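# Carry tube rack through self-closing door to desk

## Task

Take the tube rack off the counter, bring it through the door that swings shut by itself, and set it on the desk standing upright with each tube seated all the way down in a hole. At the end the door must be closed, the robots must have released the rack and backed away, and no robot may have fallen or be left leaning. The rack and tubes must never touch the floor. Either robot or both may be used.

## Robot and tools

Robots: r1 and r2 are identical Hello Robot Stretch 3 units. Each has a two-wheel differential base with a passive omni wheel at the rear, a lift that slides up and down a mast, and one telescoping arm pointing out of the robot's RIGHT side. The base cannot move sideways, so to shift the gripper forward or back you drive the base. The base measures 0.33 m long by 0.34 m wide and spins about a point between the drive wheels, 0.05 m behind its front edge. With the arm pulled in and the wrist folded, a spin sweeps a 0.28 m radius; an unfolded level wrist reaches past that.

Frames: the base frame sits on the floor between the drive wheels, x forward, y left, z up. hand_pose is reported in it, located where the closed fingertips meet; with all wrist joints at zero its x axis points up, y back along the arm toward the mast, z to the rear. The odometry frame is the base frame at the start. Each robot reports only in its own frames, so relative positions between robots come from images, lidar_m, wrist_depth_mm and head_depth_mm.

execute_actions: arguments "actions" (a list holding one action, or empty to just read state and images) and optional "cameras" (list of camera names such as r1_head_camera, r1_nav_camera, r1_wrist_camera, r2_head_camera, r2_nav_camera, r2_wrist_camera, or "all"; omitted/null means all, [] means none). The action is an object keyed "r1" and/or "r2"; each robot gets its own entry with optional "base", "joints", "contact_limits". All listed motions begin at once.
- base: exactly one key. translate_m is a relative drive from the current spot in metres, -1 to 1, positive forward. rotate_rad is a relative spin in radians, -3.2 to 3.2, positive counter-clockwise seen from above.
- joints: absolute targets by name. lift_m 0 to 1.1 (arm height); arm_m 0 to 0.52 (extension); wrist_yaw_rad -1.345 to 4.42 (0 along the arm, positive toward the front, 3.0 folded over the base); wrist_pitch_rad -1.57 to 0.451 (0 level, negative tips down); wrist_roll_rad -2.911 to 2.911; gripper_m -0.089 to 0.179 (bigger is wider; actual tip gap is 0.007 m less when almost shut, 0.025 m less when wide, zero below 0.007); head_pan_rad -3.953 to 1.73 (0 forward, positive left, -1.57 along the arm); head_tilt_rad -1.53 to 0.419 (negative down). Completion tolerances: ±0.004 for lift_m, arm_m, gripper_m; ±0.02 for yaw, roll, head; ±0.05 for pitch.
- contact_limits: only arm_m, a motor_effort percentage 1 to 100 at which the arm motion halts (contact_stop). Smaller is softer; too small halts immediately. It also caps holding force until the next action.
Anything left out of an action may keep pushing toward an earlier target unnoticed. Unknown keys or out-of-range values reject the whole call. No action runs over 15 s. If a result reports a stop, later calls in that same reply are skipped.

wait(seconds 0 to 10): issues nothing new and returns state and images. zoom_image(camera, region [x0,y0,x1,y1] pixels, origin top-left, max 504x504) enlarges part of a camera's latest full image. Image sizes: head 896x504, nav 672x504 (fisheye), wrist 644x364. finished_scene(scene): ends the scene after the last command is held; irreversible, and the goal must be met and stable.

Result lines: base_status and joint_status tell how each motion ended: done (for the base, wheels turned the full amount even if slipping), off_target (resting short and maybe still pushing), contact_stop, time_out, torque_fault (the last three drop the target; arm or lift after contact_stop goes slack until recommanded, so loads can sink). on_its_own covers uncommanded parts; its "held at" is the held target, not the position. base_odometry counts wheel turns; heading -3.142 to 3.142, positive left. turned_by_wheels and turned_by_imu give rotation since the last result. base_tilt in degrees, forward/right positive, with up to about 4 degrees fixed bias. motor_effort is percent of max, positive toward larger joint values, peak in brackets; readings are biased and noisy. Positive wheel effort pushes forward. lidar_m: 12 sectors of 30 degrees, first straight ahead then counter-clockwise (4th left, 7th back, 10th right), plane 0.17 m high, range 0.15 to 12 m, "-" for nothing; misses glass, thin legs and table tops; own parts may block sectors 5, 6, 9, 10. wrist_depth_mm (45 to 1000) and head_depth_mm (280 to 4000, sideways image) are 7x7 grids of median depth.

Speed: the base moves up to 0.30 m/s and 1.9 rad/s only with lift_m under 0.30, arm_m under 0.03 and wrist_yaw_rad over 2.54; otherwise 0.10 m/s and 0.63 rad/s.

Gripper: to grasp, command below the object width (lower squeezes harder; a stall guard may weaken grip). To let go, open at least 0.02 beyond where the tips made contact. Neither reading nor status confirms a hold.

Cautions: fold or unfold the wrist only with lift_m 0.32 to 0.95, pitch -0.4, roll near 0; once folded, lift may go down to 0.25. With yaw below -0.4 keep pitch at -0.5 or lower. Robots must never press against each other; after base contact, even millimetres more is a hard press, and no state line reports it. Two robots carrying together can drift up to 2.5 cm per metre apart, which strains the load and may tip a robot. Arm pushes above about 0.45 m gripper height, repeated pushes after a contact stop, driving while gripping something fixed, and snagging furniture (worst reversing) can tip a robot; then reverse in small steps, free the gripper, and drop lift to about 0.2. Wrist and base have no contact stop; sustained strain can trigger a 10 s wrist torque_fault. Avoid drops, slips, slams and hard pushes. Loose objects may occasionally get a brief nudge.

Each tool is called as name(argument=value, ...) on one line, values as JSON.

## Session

execute_actions(actions=[], cameras=["r1_nav_camera", "r2_nav_camera", "r1_head_camera", "r2_head_camera"])

Scene clock: 0.00 s.
r1.base_odometry: x=+0.000 y=+0.000 heading=+0.000 (m, m, rad; r1's odometry frame)
r1.turned_by_wheels: +0.000 (rad since the last result)
r1.turned_by_imu: +0.000 (rad since the last result)
r1.base_tilt: forward=-0.6 right=-1.0 (deg)
r1.lidar_m: 1.77 2.32 1.59 1.36 0.95 0.89 0.91 0.85 0.80 0.82 1.07 1.72
r1.head_depth_mm: 1650 1654 1651 1651 1646 1647 1648 / 1727 1735 1740 1738 1735 1728 1738 / 1819 1838 1841 1830 1838 1836 1830 / 1893 1933 1941 1939 1938 1951 1939 / 1989 2064 2073 2075 2072 2062 2031 / 2007 2205 2197 2208 2204 2216 2166 / 2008 2369 2360 2361 2363 2367 2152
r1.base_status: not commanded
r1.joint_positions: lift_m=+0.556 arm_m=+0.003 wrist_yaw_rad=+3.125 wrist_pitch_rad=-0.319 wrist_roll_rad=+0.002 gripper_m=+0.037 head_pan_rad=+0.020 head_tilt_rad=-0.006
r1.joint_status: not commanded
r1.motor_effort: left_wheel=+0 right_wheel=+0 lift_m=+27 arm_m=-1 wrist_yaw_rad=+0 wrist_pitch_rad=+5 wrist_roll_rad=+0 gripper_m=+0 head_pan_rad=-1 head_tilt_rad=+1 (%)
r1.hand_pose: x=-0.0173 y=+0.0881 z=+0.5913 quat_wxyz=(+0.119, +0.699, +0.106, +0.697) (m; r1's base frame)
r1.wrist_depth_mm: 740 898 - - - - - / 751 928 - - - - - / 764 955 - - - - - / 785 - - - - - - / 798 - - - - - - / 822 932 - 929 927 898 893 / 764 800 - 777 772 740 754
r2.base_odometry: x=+0.000 y=+0.000 heading=+0.000 (m, m, rad; r2's odometry frame)
r2.turned_by_wheels: +0.000 (rad since the last result)
r2.turned_by_imu: +0.000 (rad since the last result)
r2.base_tilt: forward=+1.0 right=+2.3 (deg)
r2.lidar_m: 2.03 1.99 1.00 0.76 0.76 0.79 0.65 0.64 0.68 0.97 1.50 2.54
r2.head_depth_mm: 1771 2522 2629 2641 2677 2690 2127 / 1775 2417 2445 2449 2470 2494 2102 / 1803 2282 2318 2335 2328 2369 2105 / 1817 2163 2176 2181 2201 2223 2079 / 1831 2046 2047 2065 2082 2085 2047 / 1846 1935 1939 1960 1967 1986 1957 / 1803 1842 1854 1845 1875 1879 1860
r2.base_status: not commanded
r2.joint_positions: lift_m=+0.408 arm_m=+0.003 wrist_yaw_rad=+3.026 wrist_pitch_rad=-0.323 wrist_roll_rad=+0.006 gripper_m=+0.037 head_pan_rad=+0.008 head_tilt_rad=-0.012
r2.joint_status: not commanded
r2.motor_effort: left_wheel=-1 right_wheel=+0 lift_m=+33 arm_m=+0 wrist_yaw_rad=+0 wrist_pitch_rad=+5 wrist_roll_rad=+0 gripper_m=+0 head_pan_rad=-1 head_tilt_rad=+2 (%)
r2.hand_pose: x=+0.0058 y=+0.0861 z=+0.4423 quat_wxyz=(+0.154, +0.705, +0.073, +0.688) (m; r2's base frame)
r2.wrist_depth_mm: 552 - 724 804 939 - - / 583 623 768 878 - - - / 606 654 820 908 - - - / 650 700 891 - - - - / 687 804 937 968 917 951 938 / 747 742 - 746 767 731 742 / 624 620 - 628 595 607 624
pictures: r1_head_camera (sideways: a quarter turn clockwise sets it upright), r1_nav_camera (sideways: a quarter turn counterclockwise sets it upright), r2_head_camera (sideways: a quarter turn clockwise sets it upright), r2_nav_camera (sideways: a quarter turn counterclockwise sets it upright)
Images, in order (width x height): r1_head_camera 896x504, r1_nav_camera 672x504, r2_head_camera 896x504, r2_nav_camera 672x504.

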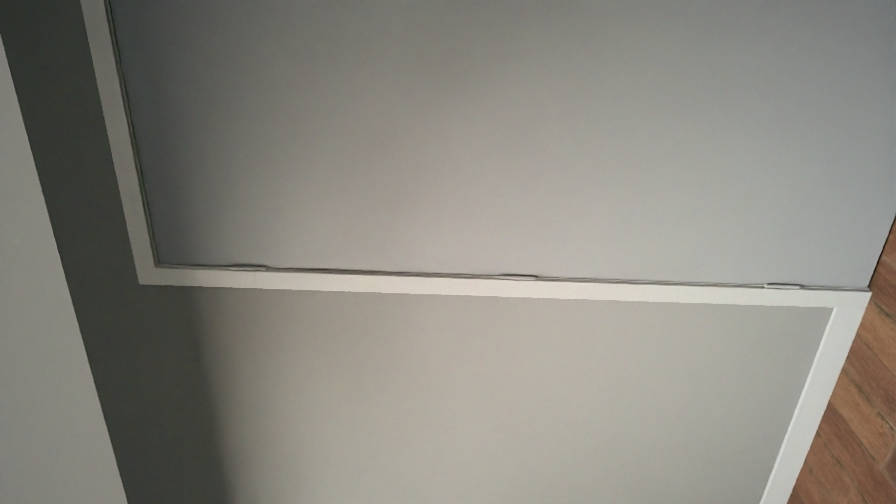

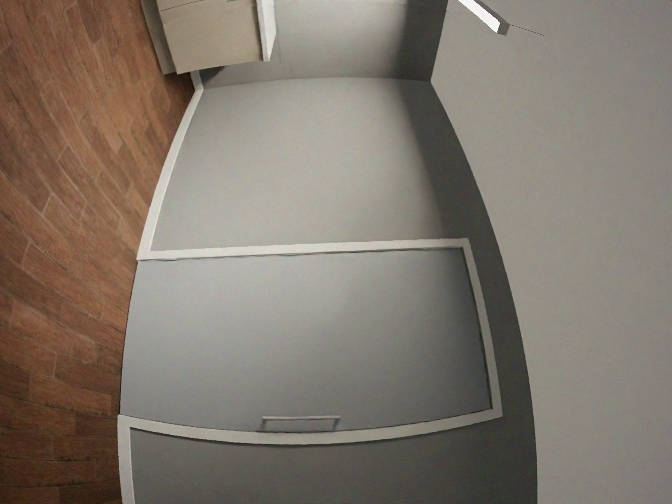

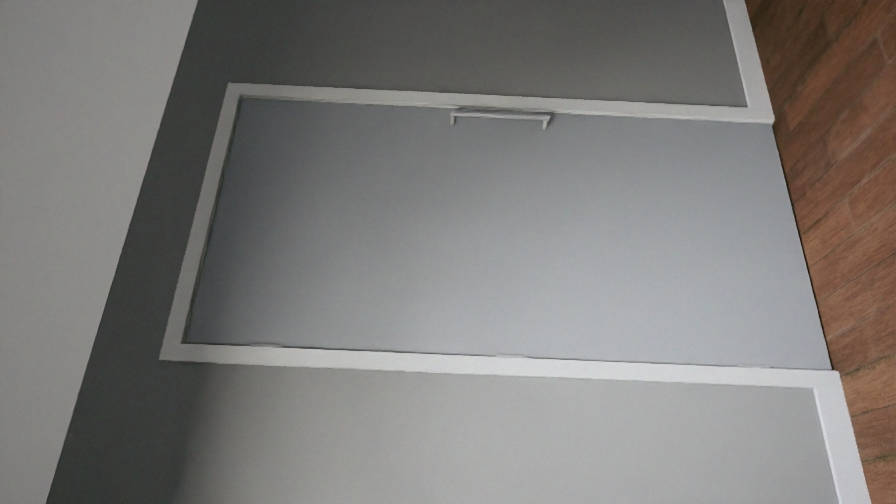

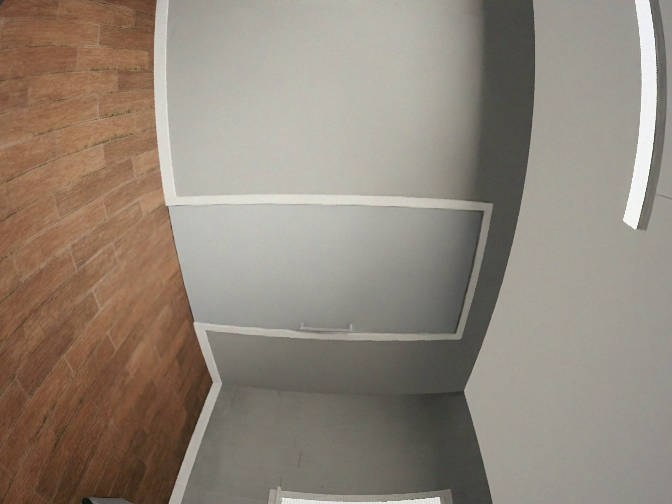

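execute_actions(actions=[{"r1": {"joints": {"head_pan_rad": 1.2, "head_tilt_rad": -0.3}}, "r2": {"joints": {"head_pan_rad": 1.5, "head_tilt_rad": -0.3}}}], cameras=["r1_nav_camera", "r2_nav_camera", "r1_head_camera"])

Scene clock: 6.57 s.
r1.base_odometry: x=+0.000 y=+0.000 heading=+0.000 (m, m, rad; r1's odometry frame)
r1.turned_by_wheels: +0.000 (rad since the last result)
r1.turned_by_imu: +0.001 (rad since the last result)
r1.base_tilt: forward=-0.6 right=-1.1 (deg)
r1.lidar_m: 1.77 2.32 1.59 1.37 0.95 0.89 0.91 0.85 0.80 0.82 1.07 1.72
r1.head_depth_mm: 2586 2708 2783 2394 2484 1985 1534 / 2600 2747 2881 2422 2530 1976 1535 / 2646 2777 2861 2453 2560 1968 1534 / 2667 2770 2848 2466 2591 1894 1534 / 2670 2795 2764 2421 1971 1785 1519 / 2633 2774 2893 3007 2634 1858 1525 / 2036 2070 2135 2198 2248 1933 1507
r1.base_status: not commanded
r1.joint_positions: lift_m=+0.556 arm_m=+0.003 wrist_yaw_rad=+3.125 wrist_pitch_rad=-0.319 wrist_roll_rad=+0.002 gripper_m=+0.037 head_pan_rad=+1.193 head_tilt_rad=-0.296
r1.joint_status: all done
r1.motor_effort: left_wheel=+0(0) right_wheel=+1(1) lift_m=+27(27) arm_m=-1(1) wrist_yaw_rad=+0(0) wrist_pitch_rad=+4(4) wrist_roll_rad=+0(0) gripper_m=+1(0) head_pan_rad=+4(54) head_tilt_rad=-2(20) (%)
r1.hand_pose: x=-0.0173 y=+0.0881 z=+0.5913 quat_wxyz=(+0.119, +0.699, +0.106, +0.697) (m; r1's base frame)
r1.wrist_depth_mm: 748 888 - - - - - / 762 924 - - - - - / 762 971 - - - - - / 781 - - - - - - / 796 - - - - - - / 823 927 - 908 909 895 894 / 770 785 - 773 778 761 760
r2.base_odometry: x=+0.000 y=+0.000 heading=+0.000 (m, m, rad; r2's odometry frame)
r2.turned_by_wheels: +0.000 (rad since the last result)
r2.turned_by_imu: +0.001 (rad since the last result)
r2.base_tilt: forward=+1.0 right=+2.3 (deg)
r2.lidar_m: 2.03 1.98 1.00 0.76 0.75 0.79 0.65 0.64 0.68 0.98 1.50 2.54
r2.head_depth_mm: 1653 1776 1932 1451 1227 1357 1455 / 1535 1643 1765 1281 1110 1222 1361 / 1435 1540 1636 1276 1009 1102 1208 / 1350 1435 1524 1380 940 1009 1100 / 1269 1347 1433 1348 883 930 1005 / 1206 1275 1338 1332 842 863 928 / 1139 1199 1267 1288 792 803 861
r2.base_status: not commanded
r2.joint_positions: lift_m=+0.408 arm_m=+0.003 wrist_yaw_rad=+3.026 wrist_pitch_rad=-0.323 wrist_roll_rad=+0.006 gripper_m=+0.037 head_pan_rad=+1.493 head_tilt_rad=-0.296
r2.joint_status: all done
r2.motor_effort: left_wheel=+0(0) right_wheel=+0(0) lift_m=+33(33) arm_m=+0(0) wrist_yaw_rad=+1(1) wrist_pitch_rad=+5(5) wrist_roll_rad=+0(1) gripper_m=+0(0) head_pan_rad=+4(60) head_tilt_rad=-3(31) (%)
r2.hand_pose: x=+0.0058 y=+0.0861 z=+0.4423 quat_wxyz=(+0.154, +0.705, +0.073, +0.688) (m; r2's base frame)
r2.wrist_depth_mm: 553 - 724 803 965 - - / 575 624 770 844 - - - / 604 651 791 903 - - - / 641 702 853 - - - - / 699 813 946 915 928 903 922 / 709 744 - 745 748 737 740 / 608 629 - 622 595 620 621
pictures: r1_head_camera (sideways: a quarter turn clockwise sets it upright), r1_nav_camera (sideways: a quarter turn counterclockwise sets it upright), r2_nav_camera (sideways: a quarter turn counterclockwise sets it upright)
Images, in order (width x height): r1_head_camera 896x504, r1_nav_camera 672x504, r2_nav_camera 672x504.

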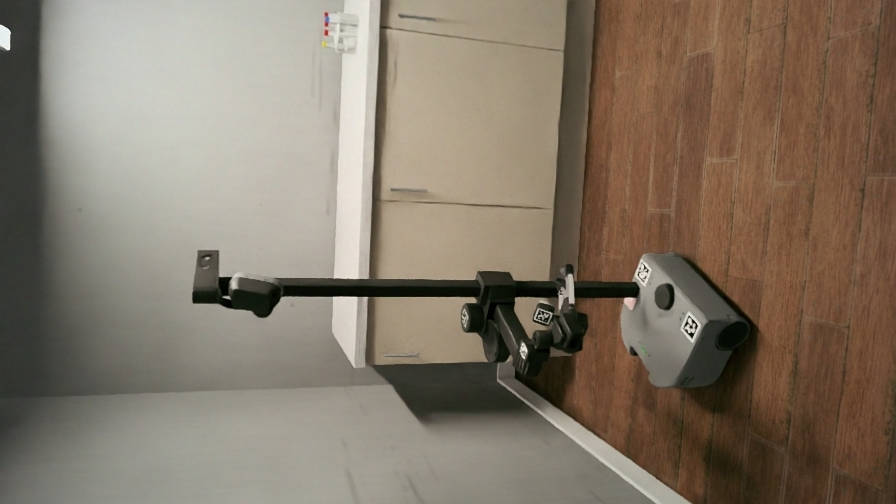

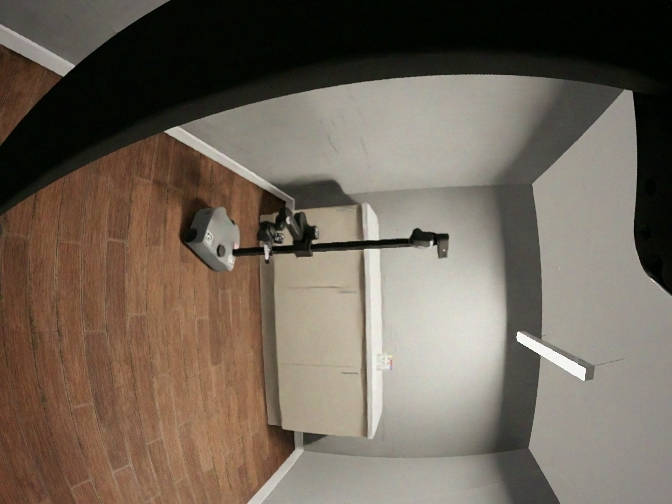

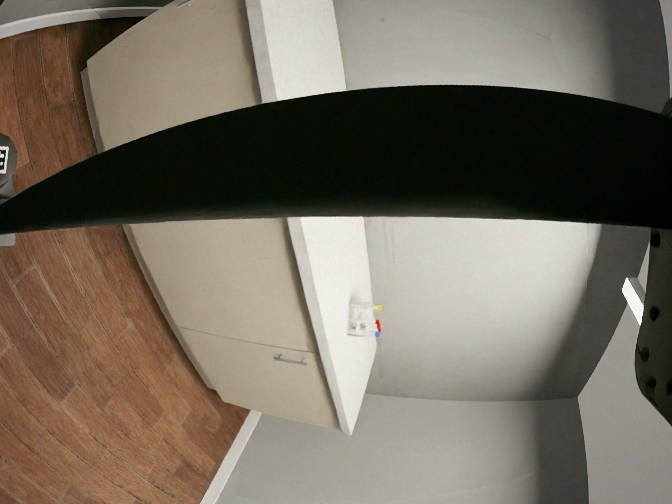

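execute_actions(actions=[{"r1": {"base": {"translate_m": 1.0}, "joints": {"lift_m": 0.28, "head_pan_rad": 0.0, "head_tilt_rad": -0.2}}, "r2": {"joints": {"head_pan_rad": 1.29, "head_tilt_rad": -0.25, "lift_m": 0.28}}}], cameras=["r2_head_camera", "r1_nav_camera"])

Scene clock: 133.27 s.
r1.base_odometry: x=+1.000 y=+0.000 heading=+0.000 (m, m, rad; r1's odometry frame)
r1.turned_by_wheels: +0.000 (rad since the last result)
r1.turned_by_imu: +0.007 (rad since the last result)
r1.base_tilt: forward=-0.6 right=-1.1 (deg)
r1.lidar_m: 0.86 1.12 1.91 1.73 1.60 1.79 1.83 1.32 1.25 1.27 0.88 0.84
r1.head_depth_mm: 704 728 753 779 808 839 869 / 738 766 790 821 853 887 925 / 777 803 835 868 906 943 984 / 818 851 885 919 959 1002 1051 / 859 893 933 967 1017 1068 1123 / 916 951 996 1044 1098 1158 1219 / 972 1017 1067 1125 1178 1248 1325
r1.base_status: done
r1.joint_positions: lift_m=+0.280 arm_m=+0.003 wrist_yaw_rad=+3.125 wrist_pitch_rad=-0.319 wrist_roll_rad=+0.002 gripper_m=+0.037 head_pan_rad=+0.007 head_tilt_rad=-0.210
r1.joint_status: all done
r1.motor_effort: left_wheel=-1(11) right_wheel=+1(8) lift_m=+20(21) arm_m=-1(0) wrist_yaw_rad=+0(0) wrist_pitch_rad=+5(5) wrist_roll_rad=+0(0) gripper_m=+0(0) head_pan_rad=-4(54) head_tilt_rad=+4(14) (%)
r1.hand_pose: x=-0.0173 y=+0.0880 z=+0.3158 quat_wxyz=(+0.119, +0.699, +0.107, +0.697) (m; r1's base frame)
r1.wrist_depth_mm: - - - - - - - / - - - - - - - / - - - - - - - / 908 896 - 868 854 850 845 / 707 692 - 679 670 663 643 / 569 566 - 552 557 541 533 / 477 487 - - 462 456 451
r2.base_odometry: x=+0.000 y=+0.000 heading=+0.000 (m, m, rad; r2's odometry frame)
r2.turned_by_wheels: +0.000 (rad since the last result)
r2.turned_by_imu: +0.001 (rad since the last result)
r2.base_tilt: forward=+1.0 right=+2.2 (deg)
r2.lidar_m: 2.03 1.99 1.00 0.76 0.75 0.79 0.65 0.64 0.68 0.97 2.41 1.47
r2.head_depth_mm: 1949 2008 2082 2098 2137 2028 1551 / 1929 2078 2205 1630 1414 1553 1534 / 1734 1841 1970 1600 1208 1327 1432 / 1572 1670 1775 1274 1078 1154 1260 / 1446 1515 1604 1524 983 1026 1100 / 1329 1388 1459 1481 905 923 980 / 1231 1288 1346 1360 844 833 884
r2.base_status: not commanded
r2.joint_positions: lift_m=+0.280 arm_m=+0.003 wrist_yaw_rad=+3.026 wrist_pitch_rad=-0.324 wrist_roll_rad=+0.006 gripper_m=+0.037 head_pan_rad=+1.297 head_tilt_rad=-0.261
r2.joint_status: all done
r2.motor_effort: left_wheel=+0(0) right_wheel=+0(0) lift_m=+25(26) arm_m=+0(0) wrist_yaw_rad=+0(1) wrist_pitch_rad=+5(5) wrist_roll_rad=+0(0) gripper_m=+0(0) head_pan_rad=-5(26) head_tilt_rad=+7(14) (%)
r2.hand_pose: x=+0.0058 y=+0.0860 z=+0.3146 quat_wxyz=(+0.155, +0.705, +0.073, +0.688) (m; r2's base frame)
r2.wrist_depth_mm: 552 - 710 809 967 - - / 594 624 754 858 - - - / 608 647 810 969 - - - / 670 752 883 962 939 924 927 / 664 711 731 742 728 708 703 / 574 581 - 581 576 581 569 / 471 468 - 487 464 468 471
pictures: r1_nav_camera (sideways: a quarter turn counterclockwise sets it upright), r2_head_camera (sideways: a quarter turn clockwise sets it upright)
Images, in order (width x height): r1_nav_camera 672x504, r2_head_camera 896x504.

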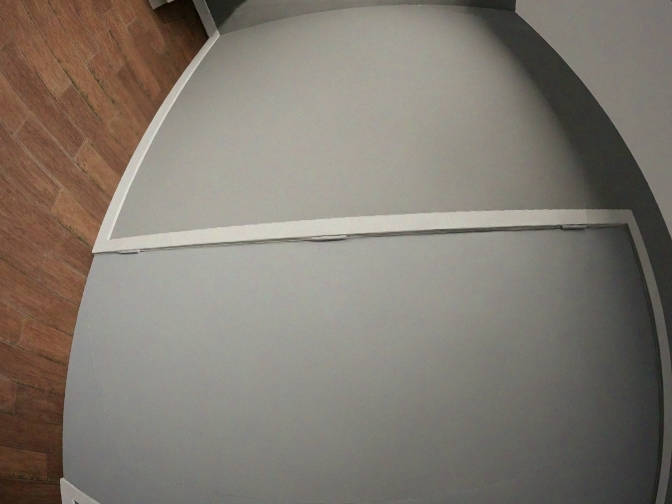

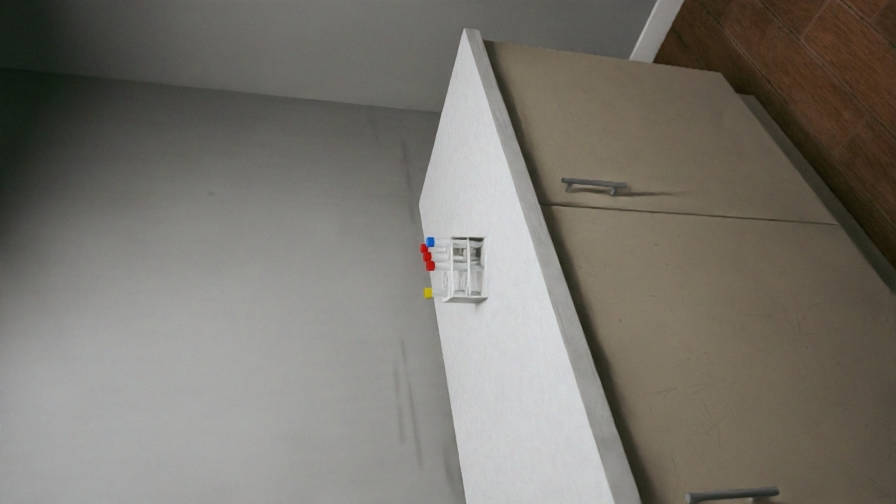

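execute_actions(actions=[])

Scene clock: 171.97 s.
r1.base_odometry: x=+1.000 y=+0.000 heading=+0.000 (m, m, rad; r1's odometry frame)
r1.turned_by_wheels: +0.000 (rad since the last result)
r1.turned_by_imu: +0.001 (rad since the last result)
r1.base_tilt: forward=-0.6 right=-1.0 (deg)
r1.lidar_m: 0.85 1.12 1.91 1.73 1.60 1.79 1.84 1.31 1.25 1.27 0.88 0.84
r1.head_depth_mm: 704 727 753 781 807 839 872 / 738 765 793 821 851 886 923 / 776 804 833 868 903 941 983 / 818 850 881 921 959 1005 1051 / 859 895 932 968 1016 1064 1121 / 917 954 998 1047 1098 1154 1219 / 974 1021 1071 1120 1184 1252 1329
r1.base_status: done
r1.joint_positions: lift_m=+0.280 arm_m=+0.003 wrist_yaw_rad=+3.125 wrist_pitch_rad=-0.319 wrist_roll_rad=+0.002 gripper_m=+0.037 head_pan_rad=+0.007 head_tilt_rad=-0.210
r1.joint_status: all done
r1.motor_effort: left_wheel=-1(11) right_wheel=+1(8) lift_m=+19(21) arm_m=-1(0) wrist_yaw_rad=+0(0) wrist_pitch_rad=+5(5) wrist_roll_rad=+0(0) gripper_m=+0(0) head_pan_rad=-4(54) head_tilt_rad=+4(14) (%)
r1.hand_pose: x=-0.0173 y=+0.0880 z=+0.3158 quat_wxyz=(+0.119, +0.699, +0.107, +0.697) (m; r1's base frame)
r1.wrist_depth_mm: - - - - - - - / - - - - - - - / - - - - - - - / 895 898 - 885 865 841 834 / 710 697 - 691 668 663 648 / 562 565 - 556 556 539 535 / 478 489 - - 461 451 461
r2.base_odometry: x=+0.000 y=+0.000 heading=+0.000 (m, m, rad; r2's odometry frame)
r2.turned_by_wheels: +0.000 (rad since the last result)
r2.turned_by_imu: +0.000 (rad since the last result)
r2.base_tilt: forward=+1.1 right=+2.4 (deg)
r2.lidar_m: 2.03 1.99 1.00 0.76 0.75 0.79 0.65 0.64 0.68 0.98 2.40 1.47
r2.head_depth_mm: 1950 2011 2067 2094 2154 2039 1545 / 1925 2077 2189 1630 1410 1554 1536 / 1735 1842 1966 1596 1209 1329 1442 / 1578 1661 1762 1276 1079 1159 1257 / 1439 1522 1604 1524 983 1028 1099 / 1329 1395 1465 1475 907 922 982 / 1234 1288 1344 1354 846 835 886
r2.base_status: not commanded
r2.joint_positions: lift_m=+0.280 arm_m=+0.003 wrist_yaw_rad=+3.026 wrist_pitch_rad=-0.324 wrist_roll_rad=+0.006 gripper_m=+0.037 head_pan_rad=+1.297 head_tilt_rad=-0.261
r2.joint_status: all done
r2.motor_effort: left_wheel=-1(0) right_wheel=+0(0) lift_m=+25(26) arm_m=+0(0) wrist_yaw_rad=+0(1) wrist_pitch_rad=+5(5) wrist_roll_rad=+0(0) gripper_m=+1(0) head_pan_rad=-5(26) head_tilt_rad=+7(14) (%)
r2.hand_pose: x=+0.0058 y=+0.0860 z=+0.3146 quat_wxyz=(+0.155, +0.705, +0.073, +0.688) (m; r2's base frame)
r2.wrist_depth_mm: 559 - 727 779 984 - - / 577 611 775 856 - - - / 608 662 818 962 - - - / 675 745 894 919 946 945 930 / 668 715 718 717 708 717 720 / 569 566 - 580 580 569 569 / 474 476 - 495 457 478 472
pictures: r1_head_camera (sideways: a quarter turn clockwise sets it upright), r1_nav_camera (sideways: a quarter turn counterclockwise sets it upright), r1_wrist_camera, r2_head_camera (sideways: a quarter turn clockwise sets it upright), r2_nav_camera (sideways: a quarter turn counterclockwise sets it upright), r2_wrist_camera
Images, in order (width x height): r1_head_camera 896x504, r1_nav_camera 672x504, r1_wrist_camera 644x364, r2_head_camera 896x504, r2_nav_camera 672x504, r2_wrist_camera 644x364.

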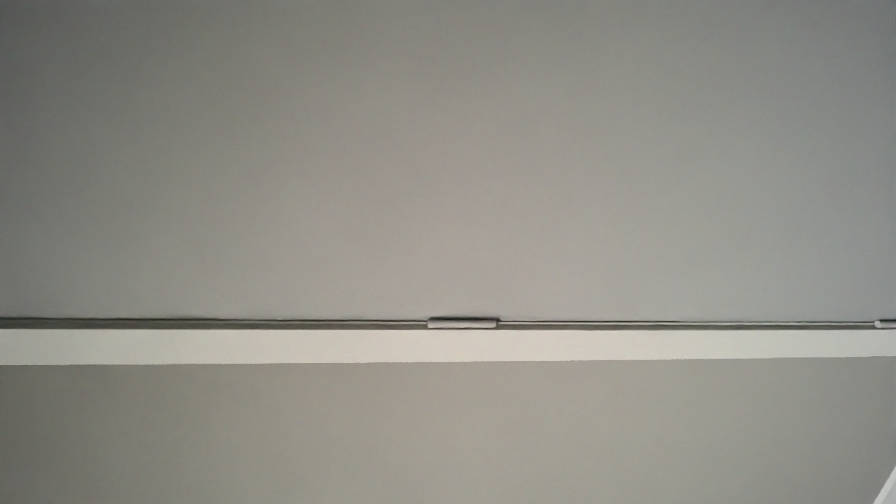

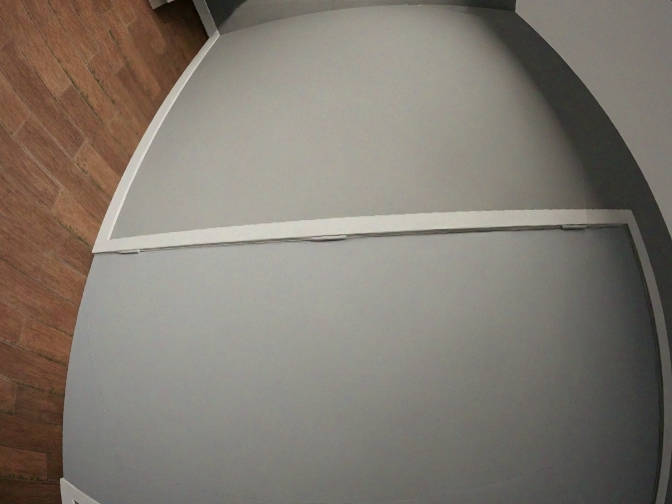

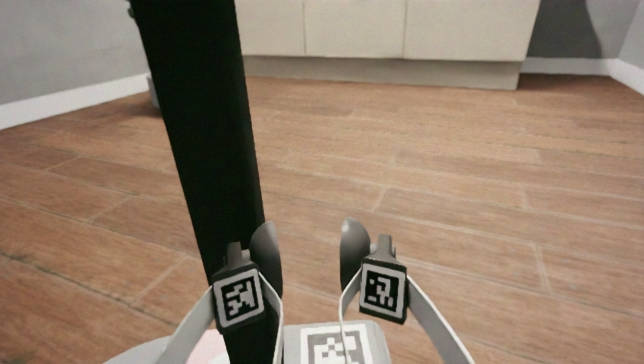

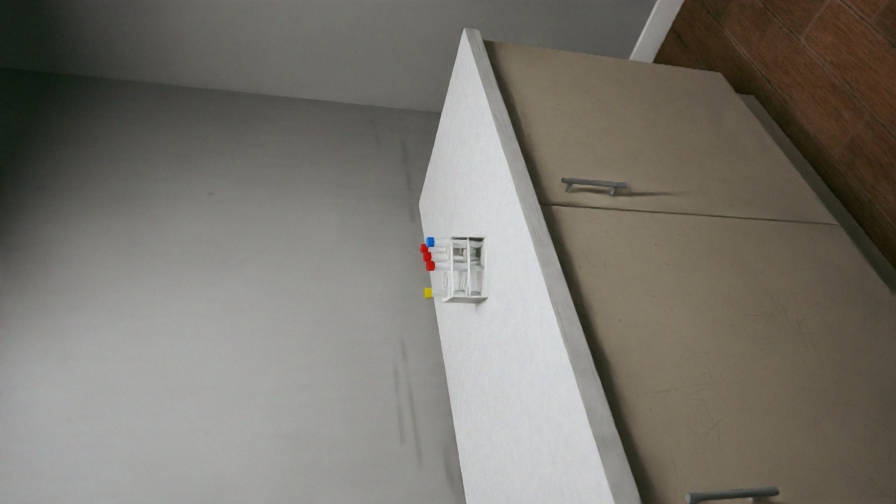

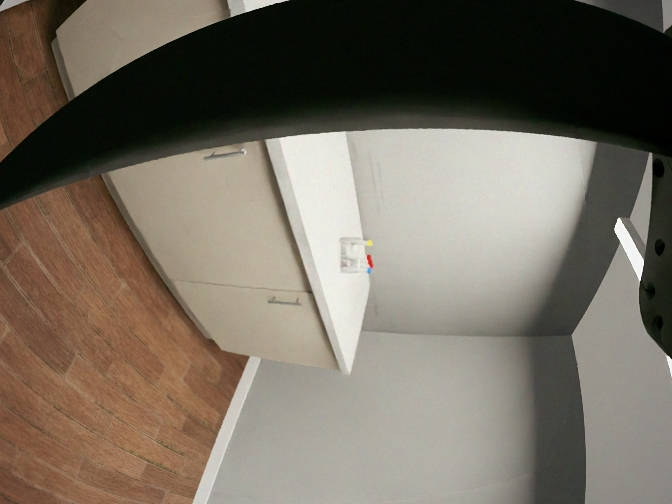

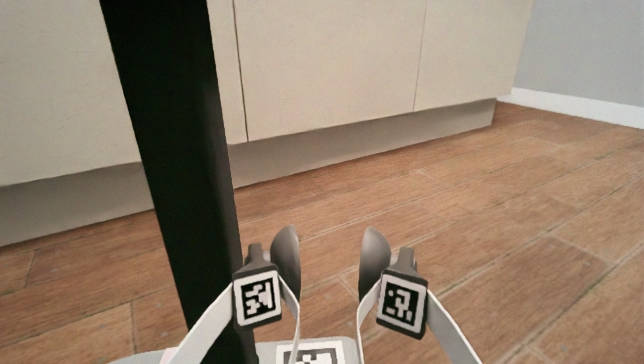

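execute_actions(actions=[{"r1": {"base": {"translate_m": 0.5}}, "r2": {"base": {"rotate_rad": -2.36}, "joints": {"head_pan_rad": 0.0, "head_tilt_rad": -0.3}}}], cameras=[])

execute_actions(actions=[{"r1": {"base": {"rotate_rad": -0.49}}, "r2": {"base": {"translate_m": -1.0}}}], cameras=[])

Scene clock: 244.60 s.
r1.base_odometry: x=+1.500 y=+0.000 heading=+0.000 (m, m, rad; r1's odometry frame)
r1.turned_by_wheels: +0.000 (rad since the last result)
r1.turned_by_imu: +0.004 (rad since the last result)
r1.base_tilt: forward=-0.6 right=-1.1 (deg)
r1.lidar_m: 0.40 0.50 1.23 1.72 2.26 2.24 2.23 1.55 1.47 0.59 0.41 0.39
r1.head_depth_mm: 303 314 325 336 348 361 376 / 318 329 341 354 367 382 398 / 335 347 360 374 389 406 423 / 353 366 382 396 414 433 453 / 373 388 405 422 441 462 487 / 395 412 431 450 469 491 520 / 403 421 442 464 489 522 554
r1.base_status: done
r1.joint_positions: lift_m=+0.280 arm_m=+0.003 wrist_yaw_rad=+3.125 wrist_pitch_rad=-0.319 wrist_roll_rad=+0.002 gripper_m=+0.037 head_pan_rad=+0.007 head_tilt_rad=-0.210
r1.joint_status: not commanded
r1.motor_effort: left_wheel=-2(10) right_wheel=+1(7) lift_m=+19(19) arm_m=-1(1) wrist_yaw_rad=+0(0) wrist_pitch_rad=+5(5) wrist_roll_rad=+0(0) gripper_m=+0(0) head_pan_rad=-5(5) head_tilt_rad=+4(4) (%)
r1.hand_pose: x=-0.0173 y=+0.0880 z=+0.3158 quat_wxyz=(+0.119, +0.699, +0.107, +0.697) (m; r1's base frame)
r1.wrist_depth_mm: - - - - - - - / - - - - - - - / - - - - - - 927 / 944 894 - 871 862 839 791 / 713 704 - 674 671 656 647 / 575 565 - 550 553 539 543 / 479 491 - - 464 458 455
r2.base_odometry: x=+0.000 y=+0.000 heading=-2.360 (m, m, rad; r2's odometry frame)
r2.turned_by_wheels: -2.360 (rad since the last result)
r2.turned_by_imu: -2.334 (rad since the last result)
r2.base_tilt: forward=+1.1 right=+2.4 (deg)
r2.lidar_m: 0.64 0.77 1.45 2.41 1.68 1.99 1.37 0.84 0.75 0.75 0.72 0.64
r2.head_depth_mm: 496 520 548 577 608 645 688 / 513 539 568 599 634 674 720 / 530 558 589 622 660 706 756 / 549 580 613 650 693 739 795 / 571 603 639 680 726 778 840 / 594 628 668 713 763 822 889 / 618 655 699 748 803 868 947
r2.base_status: done
r2.joint_positions: lift_m=+0.280 arm_m=+0.003 wrist_yaw_rad=+3.026 wrist_pitch_rad=-0.324 wrist_roll_rad=+0.006 gripper_m=+0.037 head_pan_rad=+0.007 head_tilt_rad=-0.297
r2.joint_status: all done
r2.motor_effort: left_wheel=+3(11) right_wheel=-3(11) lift_m=+25(25) arm_m=+0(0) wrist_yaw_rad=+0(0) wrist_pitch_rad=+5(5) wrist_roll_rad=+0(0) gripper_m=+0(1) head_pan_rad=-5(59) head_tilt_rad=-2(10) (%)
r2.hand_pose: x=+0.0058 y=+0.0860 z=+0.3146 quat_wxyz=(+0.155, +0.705, +0.073, +0.688) (m; r2's base frame)
r2.wrist_depth_mm: - - - - - - - / - - - - - - - / - - - - - - - / 970 975 941 959 968 948 894 / 698 718 730 733 718 706 718 / 578 569 - 593 577 576 569 / 484 482 - 497 468 475 479
pictures: none
No camera images: the call's "cameras" was empty. Leave "cameras" out to get every camera's image.

Scene clock: 249.60 s.
r1.base_odometry: x=+1.500 y=+0.000 heading=-0.490 (m, m, rad; r1's odometry frame)
r1.turned_by_wheels: -0.490 (rad since the last result)
r1.turned_by_imu: -0.484 (rad since the last result)
r1.base_tilt: forward=-0.6 right=-1.1 (deg)
r1.lidar_m: 0.39 0.40 0.52 1.38 1.74 2.33 2.24 2.15 1.54 1.47 0.57 0.41
r1.head_depth_mm: 306 318 332 347 363 381 401 / 306 318 332 347 363 381 400 / 306 319 332 347 362 381 400 / 306 318 332 347 363 381 400 / 306 318 332 347 363 381 401 / 306 319 332 347 363 381 400 / 306 318 332 347 363 381 400
r1.base_status: done
r1.joint_positions: lift_m=+0.280 arm_m=+0.003 wrist_yaw_rad=+3.125 wrist_pitch_rad=-0.319 wrist_roll_rad=+0.002 gripper_m=+0.037 head_pan_rad=+0.007 head_tilt_rad=-0.210
r1.joint_status: not commanded
r1.motor_effort: left_wheel=+3(13) right_wheel=-2(6) lift_m=+19(20) arm_m=+0(1) wrist_yaw_rad=+0(0) wrist_pitch_rad=+5(5) wrist_roll_rad=+0(0) gripper_m=+0(0) head_pan_rad=-4(4) head_tilt_rad=+4(4) (%)
r1.hand_pose: x=-0.0173 y=+0.0880 z=+0.3158 quat_wxyz=(+0.119, +0.699, +0.107, +0.697) (m; r1's base frame)
r1.wrist_depth_mm: - - - - - 599 414 / - - - - - 607 413 / - - - - - 628 422 / 915 906 - 880 855 627 444 / 701 693 - 678 668 606 442 / 568 563 - 545 548 536 448 / 481 490 - - 465 456 441
r2.base_odometry: x=+0.710 y=+0.705 heading=-2.360 (m, m, rad; r2's odometry frame)
r2.turned_by_wheels: +0.000 (rad since the last result)
r2.turned_by_imu: -0.005 (rad since the last result)
r2.base_tilt: forward=+1.0 right=+2.3 (deg)
r2.lidar_m: 1.59 1.91 2.72 1.23 1.17 1.04 1.04 0.49 0.43 0.43 0.52 0.96
r2.head_depth_mm: 1301 1363 1435 1516 1597 1693 1495 / 1340 1413 1490 1563 1660 1744 1488 / 1391 1459 1535 1630 1734 1815 1483 / 1436 1512 1599 1696 1809 1861 1481 / 1486 1581 1660 1767 1904 1880 1463 / 1550 1638 1742 1869 2002 1859 1449 / 1613 1715 1822 1952 2088 1860 1448
r2.base_status: done
r2.joint_positions: lift_m=+0.280 arm_m=+0.003 wrist_yaw_rad=+3.026 wrist_pitch_rad=-0.324 wrist_roll_rad=+0.006 gripper_m=+0.037 head_pan_rad=+0.007 head_tilt_rad=-0.297
r2.joint_status: not commanded
r2.motor_effort: left_wheel=+2(7) right_wheel=-3(12) lift_m=+26(25) arm_m=-1(1) wrist_yaw_rad=-1(1) wrist_pitch_rad=+5(5) wrist_roll_rad=+0(0) gripper_m=-1(0) head_pan_rad=-4(4) head_tilt_rad=-2(2) (%)
r2.hand_pose: x=+0.0058 y=+0.0860 z=+0.3146 quat_wxyz=(+0.155, +0.705, +0.073, +0.688) (m; r2's base frame)
r2.wrist_depth_mm: 939 - - - - - - / 992 - - - - - - / - - - - - - - / 935 960 928 939 974 934 928 / 699 718 741 744 712 700 721 / 562 559 - 568 576 583 577 / 477 476 - 493 461 475 482
pictures: none
No camera images: the call's "cameras" was empty. Leave "cameras" out to get every camera's image.

execute_actions(actions=[{"r1": {"joints": {"lift_m": 0.6, "wrist_pitch_rad": -0.4, "head_pan_rad": -0.9, "head_tilt_rad": -0.2}}, "r2": {"base": {"translate_m": -0.376}}}], cameras=[])

execute_actions(actions=[{"r1": {"joints": {"wrist_yaw_rad": 1.57, "gripper_m": 0.15}}, "r2": {"base": {"rotate_rad": -0.33}}}], cameras=[])

execute_actions(actions=[{"r1": {"joints": {"wrist_pitch_rad": 0.0, "lift_m": 0.93, "arm_m": 0.5}}, "r2": {"joints": {"lift_m": 0.6, "wrist_pitch_rad": -0.4, "head_pan_rad": -1.0, "head_tilt_rad": -0.35}}}])

Scene clock: 273.07 s.
r1.base_odometry: x=+1.500 y=+0.000 heading=-0.490 (m, m, rad; r1's odometry frame)
r1.turned_by_wheels: +0.000 (rad since the last result)
r1.turned_by_imu: +0.001 (rad since the last result)
r1.base_tilt: forward=-0.6 right=-1.1 (deg)
r1.lidar_m: 0.39 0.40 0.52 1.26 1.39 2.33 2.24 2.14 1.54 1.47 0.56 0.40
r1.head_depth_mm: 827 889 964 1047 1149 1286 1453 / 676 711 750 836 902 978 1069 / 591 623 654 698 743 778 854 / 517 540 567 597 630 663 709 / 459 478 500 521 546 574 603 / 414 429 446 464 482 504 526 / 375 389 402 417 433 448 467
r1.base_status: not commanded
r1.joint_positions: lift_m=+0.600 arm_m=+0.003 wrist_yaw_rad=+3.125 wrist_pitch_rad=-0.412 wrist_roll_rad=+0.002 gripper_m=+0.037 head_pan_rad=-0.893 head_tilt_rad=-0.210
r1.joint_status: all done
r1.motor_effort: left_wheel=+3(3) right_wheel=-2(2) lift_m=+33(33) arm_m=+0(1) wrist_yaw_rad=+0(0) wrist_pitch_rad=+4(5) wrist_roll_rad=+0(0) gripper_m=+0(1) head_pan_rad=-5(52) head_tilt_rad=+4(4) (%)
r1.hand_pose: x=-0.0174 y=+0.0774 z=+0.6137 quat_wxyz=(+0.151, +0.694, +0.139, +0.690) (m; r1's base frame)
r1.wrist_depth_mm: - - - - - 601 410 / - - - - - 619 418 / - - - - - 631 435 / - - - - - 631 441 / - - - - - 635 447 / 908 886 - 877 850 645 448 / 779 766 739 766 742 668 463
r2.base_odometry: x=+0.976 y=+0.970 heading=-2.360 (m, m, rad; r2's odometry frame)
r2.turned_by_wheels: +0.000 (rad since the last result)
r2.turned_by_imu: -0.001 (rad since the last result)
r2.base_tilt: forward=+1.0 right=+2.3 (deg)
r2.lidar_m: 1.95 2.33 2.84 1.23 0.76 0.68 0.68 0.81 0.32 0.32 0.38 0.70
r2.head_depth_mm: 1603 1680 1768 1862 1985 1930 1496 / 1663 1736 1832 1933 2057 1938 1481 / 1720 1806 1909 2011 2128 1920 1480 / 1766 1866 1991 2098 2233 1906 1476 / 1837 1940 2068 2185 2336 1886 1459 / 1896 2017 2152 2291 2410 1864 1456 / 1994 2111 2228 2402 2495 1865 1445
r2.base_status: done
r2.joint_positions: lift_m=+0.280 arm_m=+0.003 wrist_yaw_rad=+3.026 wrist_pitch_rad=-0.324 wrist_roll_rad=+0.006 gripper_m=+0.037 head_pan_rad=+0.007 head_tilt_rad=-0.297
r2.joint_status: not commanded
r2.motor_effort: left_wheel=+2(6) right_wheel=-3(12) lift_m=+26(25) arm_m=+0(0) wrist_yaw_rad=+0(1) wrist_pitch_rad=+5(5) wrist_roll_rad=+0(0) gripper_m=+0(0) head_pan_rad=-4(4) head_tilt_rad=-2(2) (%)
r2.hand_pose: x=+0.0058 y=+0.0860 z=+0.3146 quat_wxyz=(+0.155, +0.705, +0.073, +0.688) (m; r2's base frame)
r2.wrist_depth_mm: 632 - - - - - - / 628 777 - - - - - / 645 801 - - - - - / 642 828 972 909 950 977 937 / 653 703 733 722 712 694 721 / 575 579 - 562 590 570 561 / 470 468 - 493 465 477 475
pictures: none
No camera images: the call's "cameras" was empty. Leave "cameras" out to get every camera's image.

Scene clock: 274.83 s.
r1.base_odometry: x=+1.500 y=+0.000 heading=-0.490 (m, m, rad; r1's odometry frame)
r1.turned_by_wheels: +0.000 (rad since the last result)
r1.turned_by_imu: +0.000 (rad since the last result)
r1.base_tilt: forward=-0.6 right=-1.1 (deg)
r1.lidar_m: 0.39 0.40 0.52 1.24 1.39 2.33 2.23 2.14 1.54 1.47 0.57 0.41
r1.head_depth_mm: 828 886 963 1048 1156 1286 1459 / 674 710 752 836 901 982 1074 / 591 624 652 699 741 779 854 / 516 541 568 597 628 665 708 / 459 479 499 522 546 574 604 / 413 429 446 464 483 504 526 / 375 388 402 416 432 449 466
r1.base_status: not commanded
r1.joint_positions: lift_m=+0.600 arm_m=+0.003 wrist_yaw_rad=+1.574 wrist_pitch_rad=-0.412 wrist_roll_rad=+0.002 gripper_m=+0.150 head_pan_rad=-0.893 head_tilt_rad=-0.210
r1.joint_status: all done
r1.motor_effort: left_wheel=+3(3) right_wheel=-2(2) lift_m=+33(33) arm_m=-1(1) wrist_yaw_rad=-4(5) wrist_pitch_rad=+4(4) wrist_roll_rad=+0(0) gripper_m=+1(81) head_pan_rad=-4(4) head_tilt_rad=+4(4) (%)
r1.hand_pose: x=+0.2038 y=-0.1472 z=+0.6137 quat_wxyz=(+0.591, +0.593, -0.387, +0.387) (m; r1's base frame)
r1.wrist_depth_mm: 264 267 274 279 283 289 296 / 286 290 296 302 309 316 324 / 310 320 326 332 340 347 356 / 344 349 360 370 378 388 399 / 382 386 402 412 423 433 455 / 425 - 451 469 487 - 519 / 479 520 525 545 564 607 595
r2.base_odometry: x=+0.976 y=+0.970 heading=-2.689 (m, m, rad; r2's odometry frame)
r2.turned_by_wheels: -0.330 (rad since the last result)
r2.turned_by_imu: -0.326 (rad since the last result)
r2.base_tilt: forward=+1.0 right=+2.3 (deg)
r2.lidar_m: 1.15 2.00 2.73 1.23 0.98 0.71 0.68 0.71 0.33 0.32 0.33 0.44
r2.head_depth_mm: 1680 1759 1888 1454 888 811 793 / 1662 1762 1873 1516 1200 1164 1134 / 1669 1769 1873 1967 2102 1834 1475 / 1681 1764 1861 1982 2133 1895 1472 / 1667 1756 1877 1994 2130 1884 1460 / 1666 1752 1860 2002 2146 1879 1455 / 1672 1758 1871 1997 2130 1854 1449
r2.base_status: done
r2.joint_positions: lift_m=+0.280 arm_m=+0.003 wrist_yaw_rad=+3.026 wrist_pitch_rad=-0.324 wrist_roll_rad=+0.006 gripper_m=+0.037 head_pan_rad=+0.007 head_tilt_rad=-0.297
r2.joint_status: not commanded
r2.motor_effort: left_wheel=+2(8) right_wheel=-4(12) lift_m=+26(26) arm_m=-1(0) wrist_yaw_rad=+1(0) wrist_pitch_rad=+5(5) wrist_roll_rad=+0(0) gripper_m=-1(1) head_pan_rad=-4(4) head_tilt_rad=-2(2) (%)
r2.hand_pose: x=+0.0058 y=+0.0860 z=+0.3146 quat_wxyz=(+0.155, +0.705, +0.073, +0.688) (m; r2's base frame)
r2.wrist_depth_mm: 893 - - - - - - / 899 - - - - - - / 885 - - - - - - / 821 956 953 949 963 957 947 / 728 732 713 739 714 702 719 / 569 580 - 579 585 586 564 / 480 481 - 490 460 485 476
pictures: none
No camera images: the call's "cameras" was empty. Leave "cameras" out to get every camera's image.

Scene clock: 279.67 s.
r1.base_odometry: x=+1.500 y=+0.000 heading=-0.490 (m, m, rad; r1's odometry frame)
r1.turned_by_wheels: +0.000 (rad since the last result)
r1.turned_by_imu: +0.001 (rad since the last result)
r1.base_tilt: forward=-0.6 right=-1.0 (deg)
r1.lidar_m: 0.39 0.40 0.52 1.23 1.39 2.33 2.24 2.15 1.54 1.47 0.57 0.40
r1.head_depth_mm: 828 890 962 1050 1154 1285 1456 / 674 710 751 836 902 979 1074 / 591 623 652 697 741 777 855 / 517 541 569 598 629 667 708 / 460 479 500 522 547 573 603 / 413 429 446 464 482 503 525 / 375 388 402 417 432 449 467
r1.base_status: not commanded
r1.joint_positions: lift_m=+0.930 arm_m=+0.500 wrist_yaw_rad=+1.571 wrist_pitch_rad=-0.024 wrist_roll_rad=+0.002 gripper_m=+0.150 head_pan_rad=-0.893 head_tilt_rad=-0.210
r1.joint_status: all done
r1.motor_effort: left_wheel=+3(3) right_wheel=-2(2) lift_m=+34(35) arm_m=+4(4) wrist_yaw_rad=-1(4) wrist_pitch_rad=+8(9) wrist_roll_rad=+0(0) gripper_m=+0(0) head_pan_rad=-4(4) head_tilt_rad=+4(4) (%)
r1.hand_pose: x=+0.2342 y=-0.6446 z=+1.0382 quat_wxyz=(+0.506, +0.506, -0.494, +0.494) (m; r1's base frame)
r1.wrist_depth_mm: 286 294 295 300 297 311 317 / 297 300 305 312 305 321 326 / 304 310 313 322 316 334 339 / 314 318 324 329 326 344 351 / 325 330 339 340 338 356 361 / 336 - 349 354 354 - 374 / 343 357 363 367 372 385 387
r2.base_odometry: x=+0.976 y=+0.970 heading=-2.689 (m, m, rad; r2's odometry frame)
r2.turned_by_wheels: +0.000 (rad since the last result)
r2.turned_by_imu: +0.001 (rad since the last result)
r2.base_tilt: forward=+1.0 right=+2.3 (deg)
r2.lidar_m: 1.16 2.02 2.73 1.23 0.98 0.71 0.68 0.70 0.33 0.32 0.33 0.44
r2.head_depth_mm: 773 810 859 905 765 553 433 / 820 862 910 963 758 550 431 / 870 916 976 1022 751 546 429 / 926 984 1045 1085 742 542 427 / 992 1056 1135 1154 674 538 457 / 1070 1142 1233 1146 694 535 541 / 1155 1247 1350 1129 723 552 609
r2.base_status: not commanded
r2.joint_positions: lift_m=+0.600 arm_m=+0.003 wrist_yaw_rad=+3.026 wrist_pitch_rad=-0.413 wrist_roll_rad=+0.006 gripper_m=+0.037 head_pan_rad=-0.993 head_tilt_rad=-0.346
r2.joint_status: all done
r2.motor_effort: left_wheel=+3(2) right_wheel=-3(4) lift_m=+40(42) arm_m=+0(1) wrist_yaw_rad=-1(1) wrist_pitch_rad=+5(6) wrist_roll_rad=+0(0) gripper_m=+0(1) head_pan_rad=-4(59) head_tilt_rad=-3(12) (%)
r2.hand_pose: x=+0.0046 y=+0.0758 z=+0.6134 quat_wxyz=(+0.185, +0.701, +0.105, +0.681) (m; r2's base frame)
r2.wrist_depth_mm: 908 - - - - - - / 899 - - - - - - / 861 - - - - - - / 892 - - - - - - / 881 - - - - - - / 842 935 - 889 947 910 880 / 752 769 - 773 757 765 768
pictures: r1_head_camera (sideways: a quarter turn clockwise sets it upright), r1_nav_camera (sideways: a quarter turn counterclockwise sets it upright), r1_wrist_camera, r2_head_camera (sideways: a quarter turn clockwise sets it upright), r2_nav_camera (sideways: a quarter turn counterclockwise sets it upright), r2_wrist_camera
Images, in order (width x height): r1_head_camera 896x504, r1_nav_camera 672x504, r1_wrist_camera 644x364, r2_head_camera 896x504, r2_nav_camera 672x504, r2_wrist_camera 644x364.

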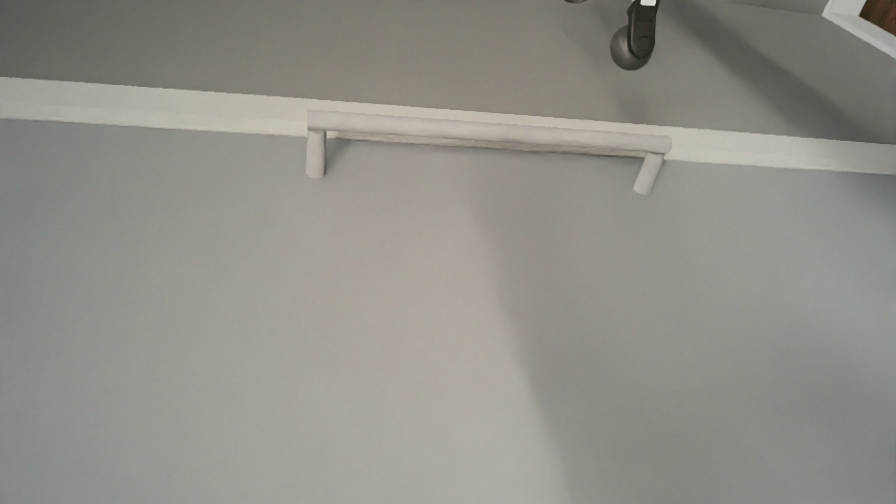

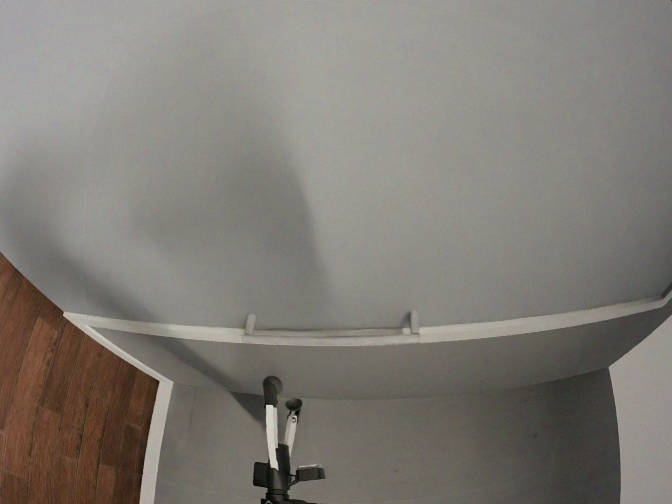

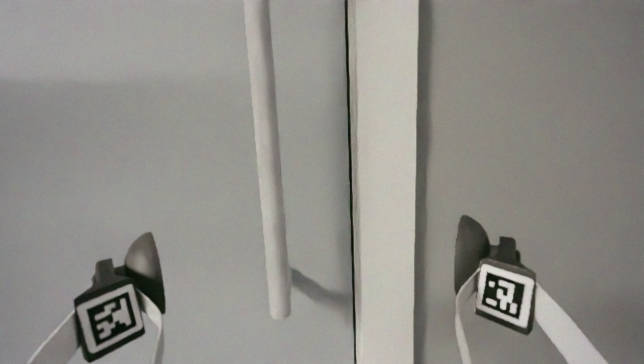

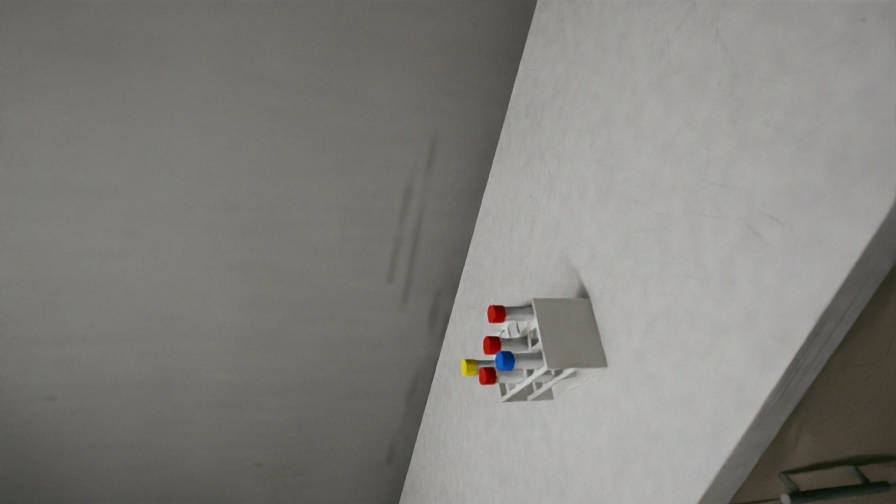

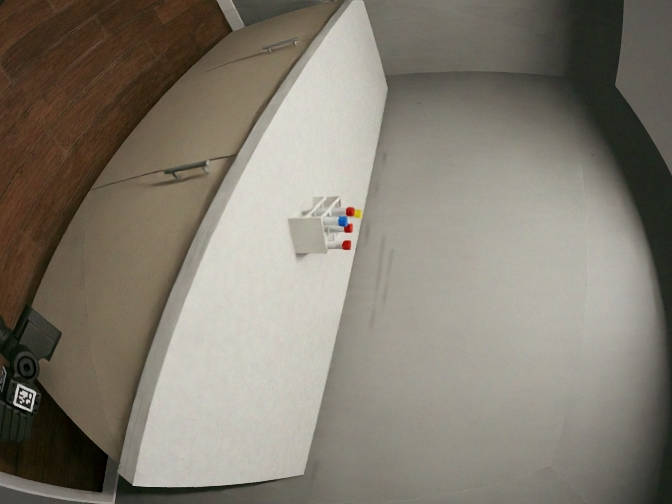

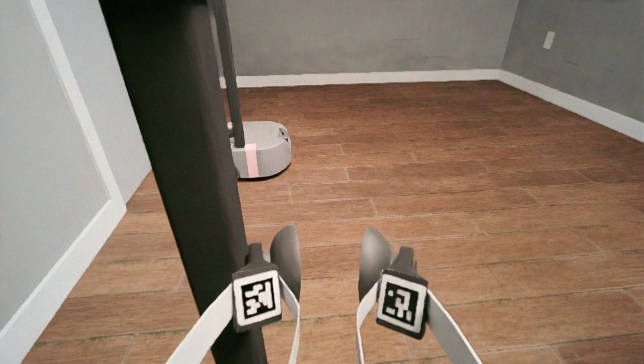

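zoom_image(camera="r2_head_camera", region=[420, 250, 680, 440])

Region (420, 250, 680, 440) of r2_head_camera's 896x504 image, scaled by 1.938, with more detail than that image has; it fills the top 368 rows of this view, and the rest is white.

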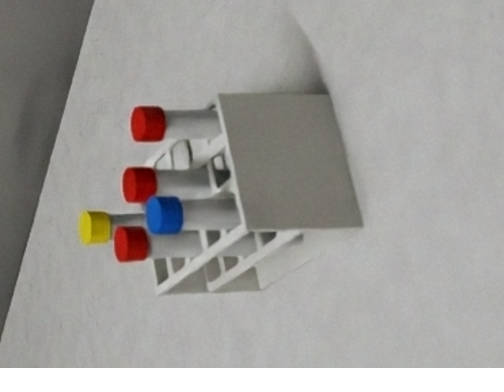

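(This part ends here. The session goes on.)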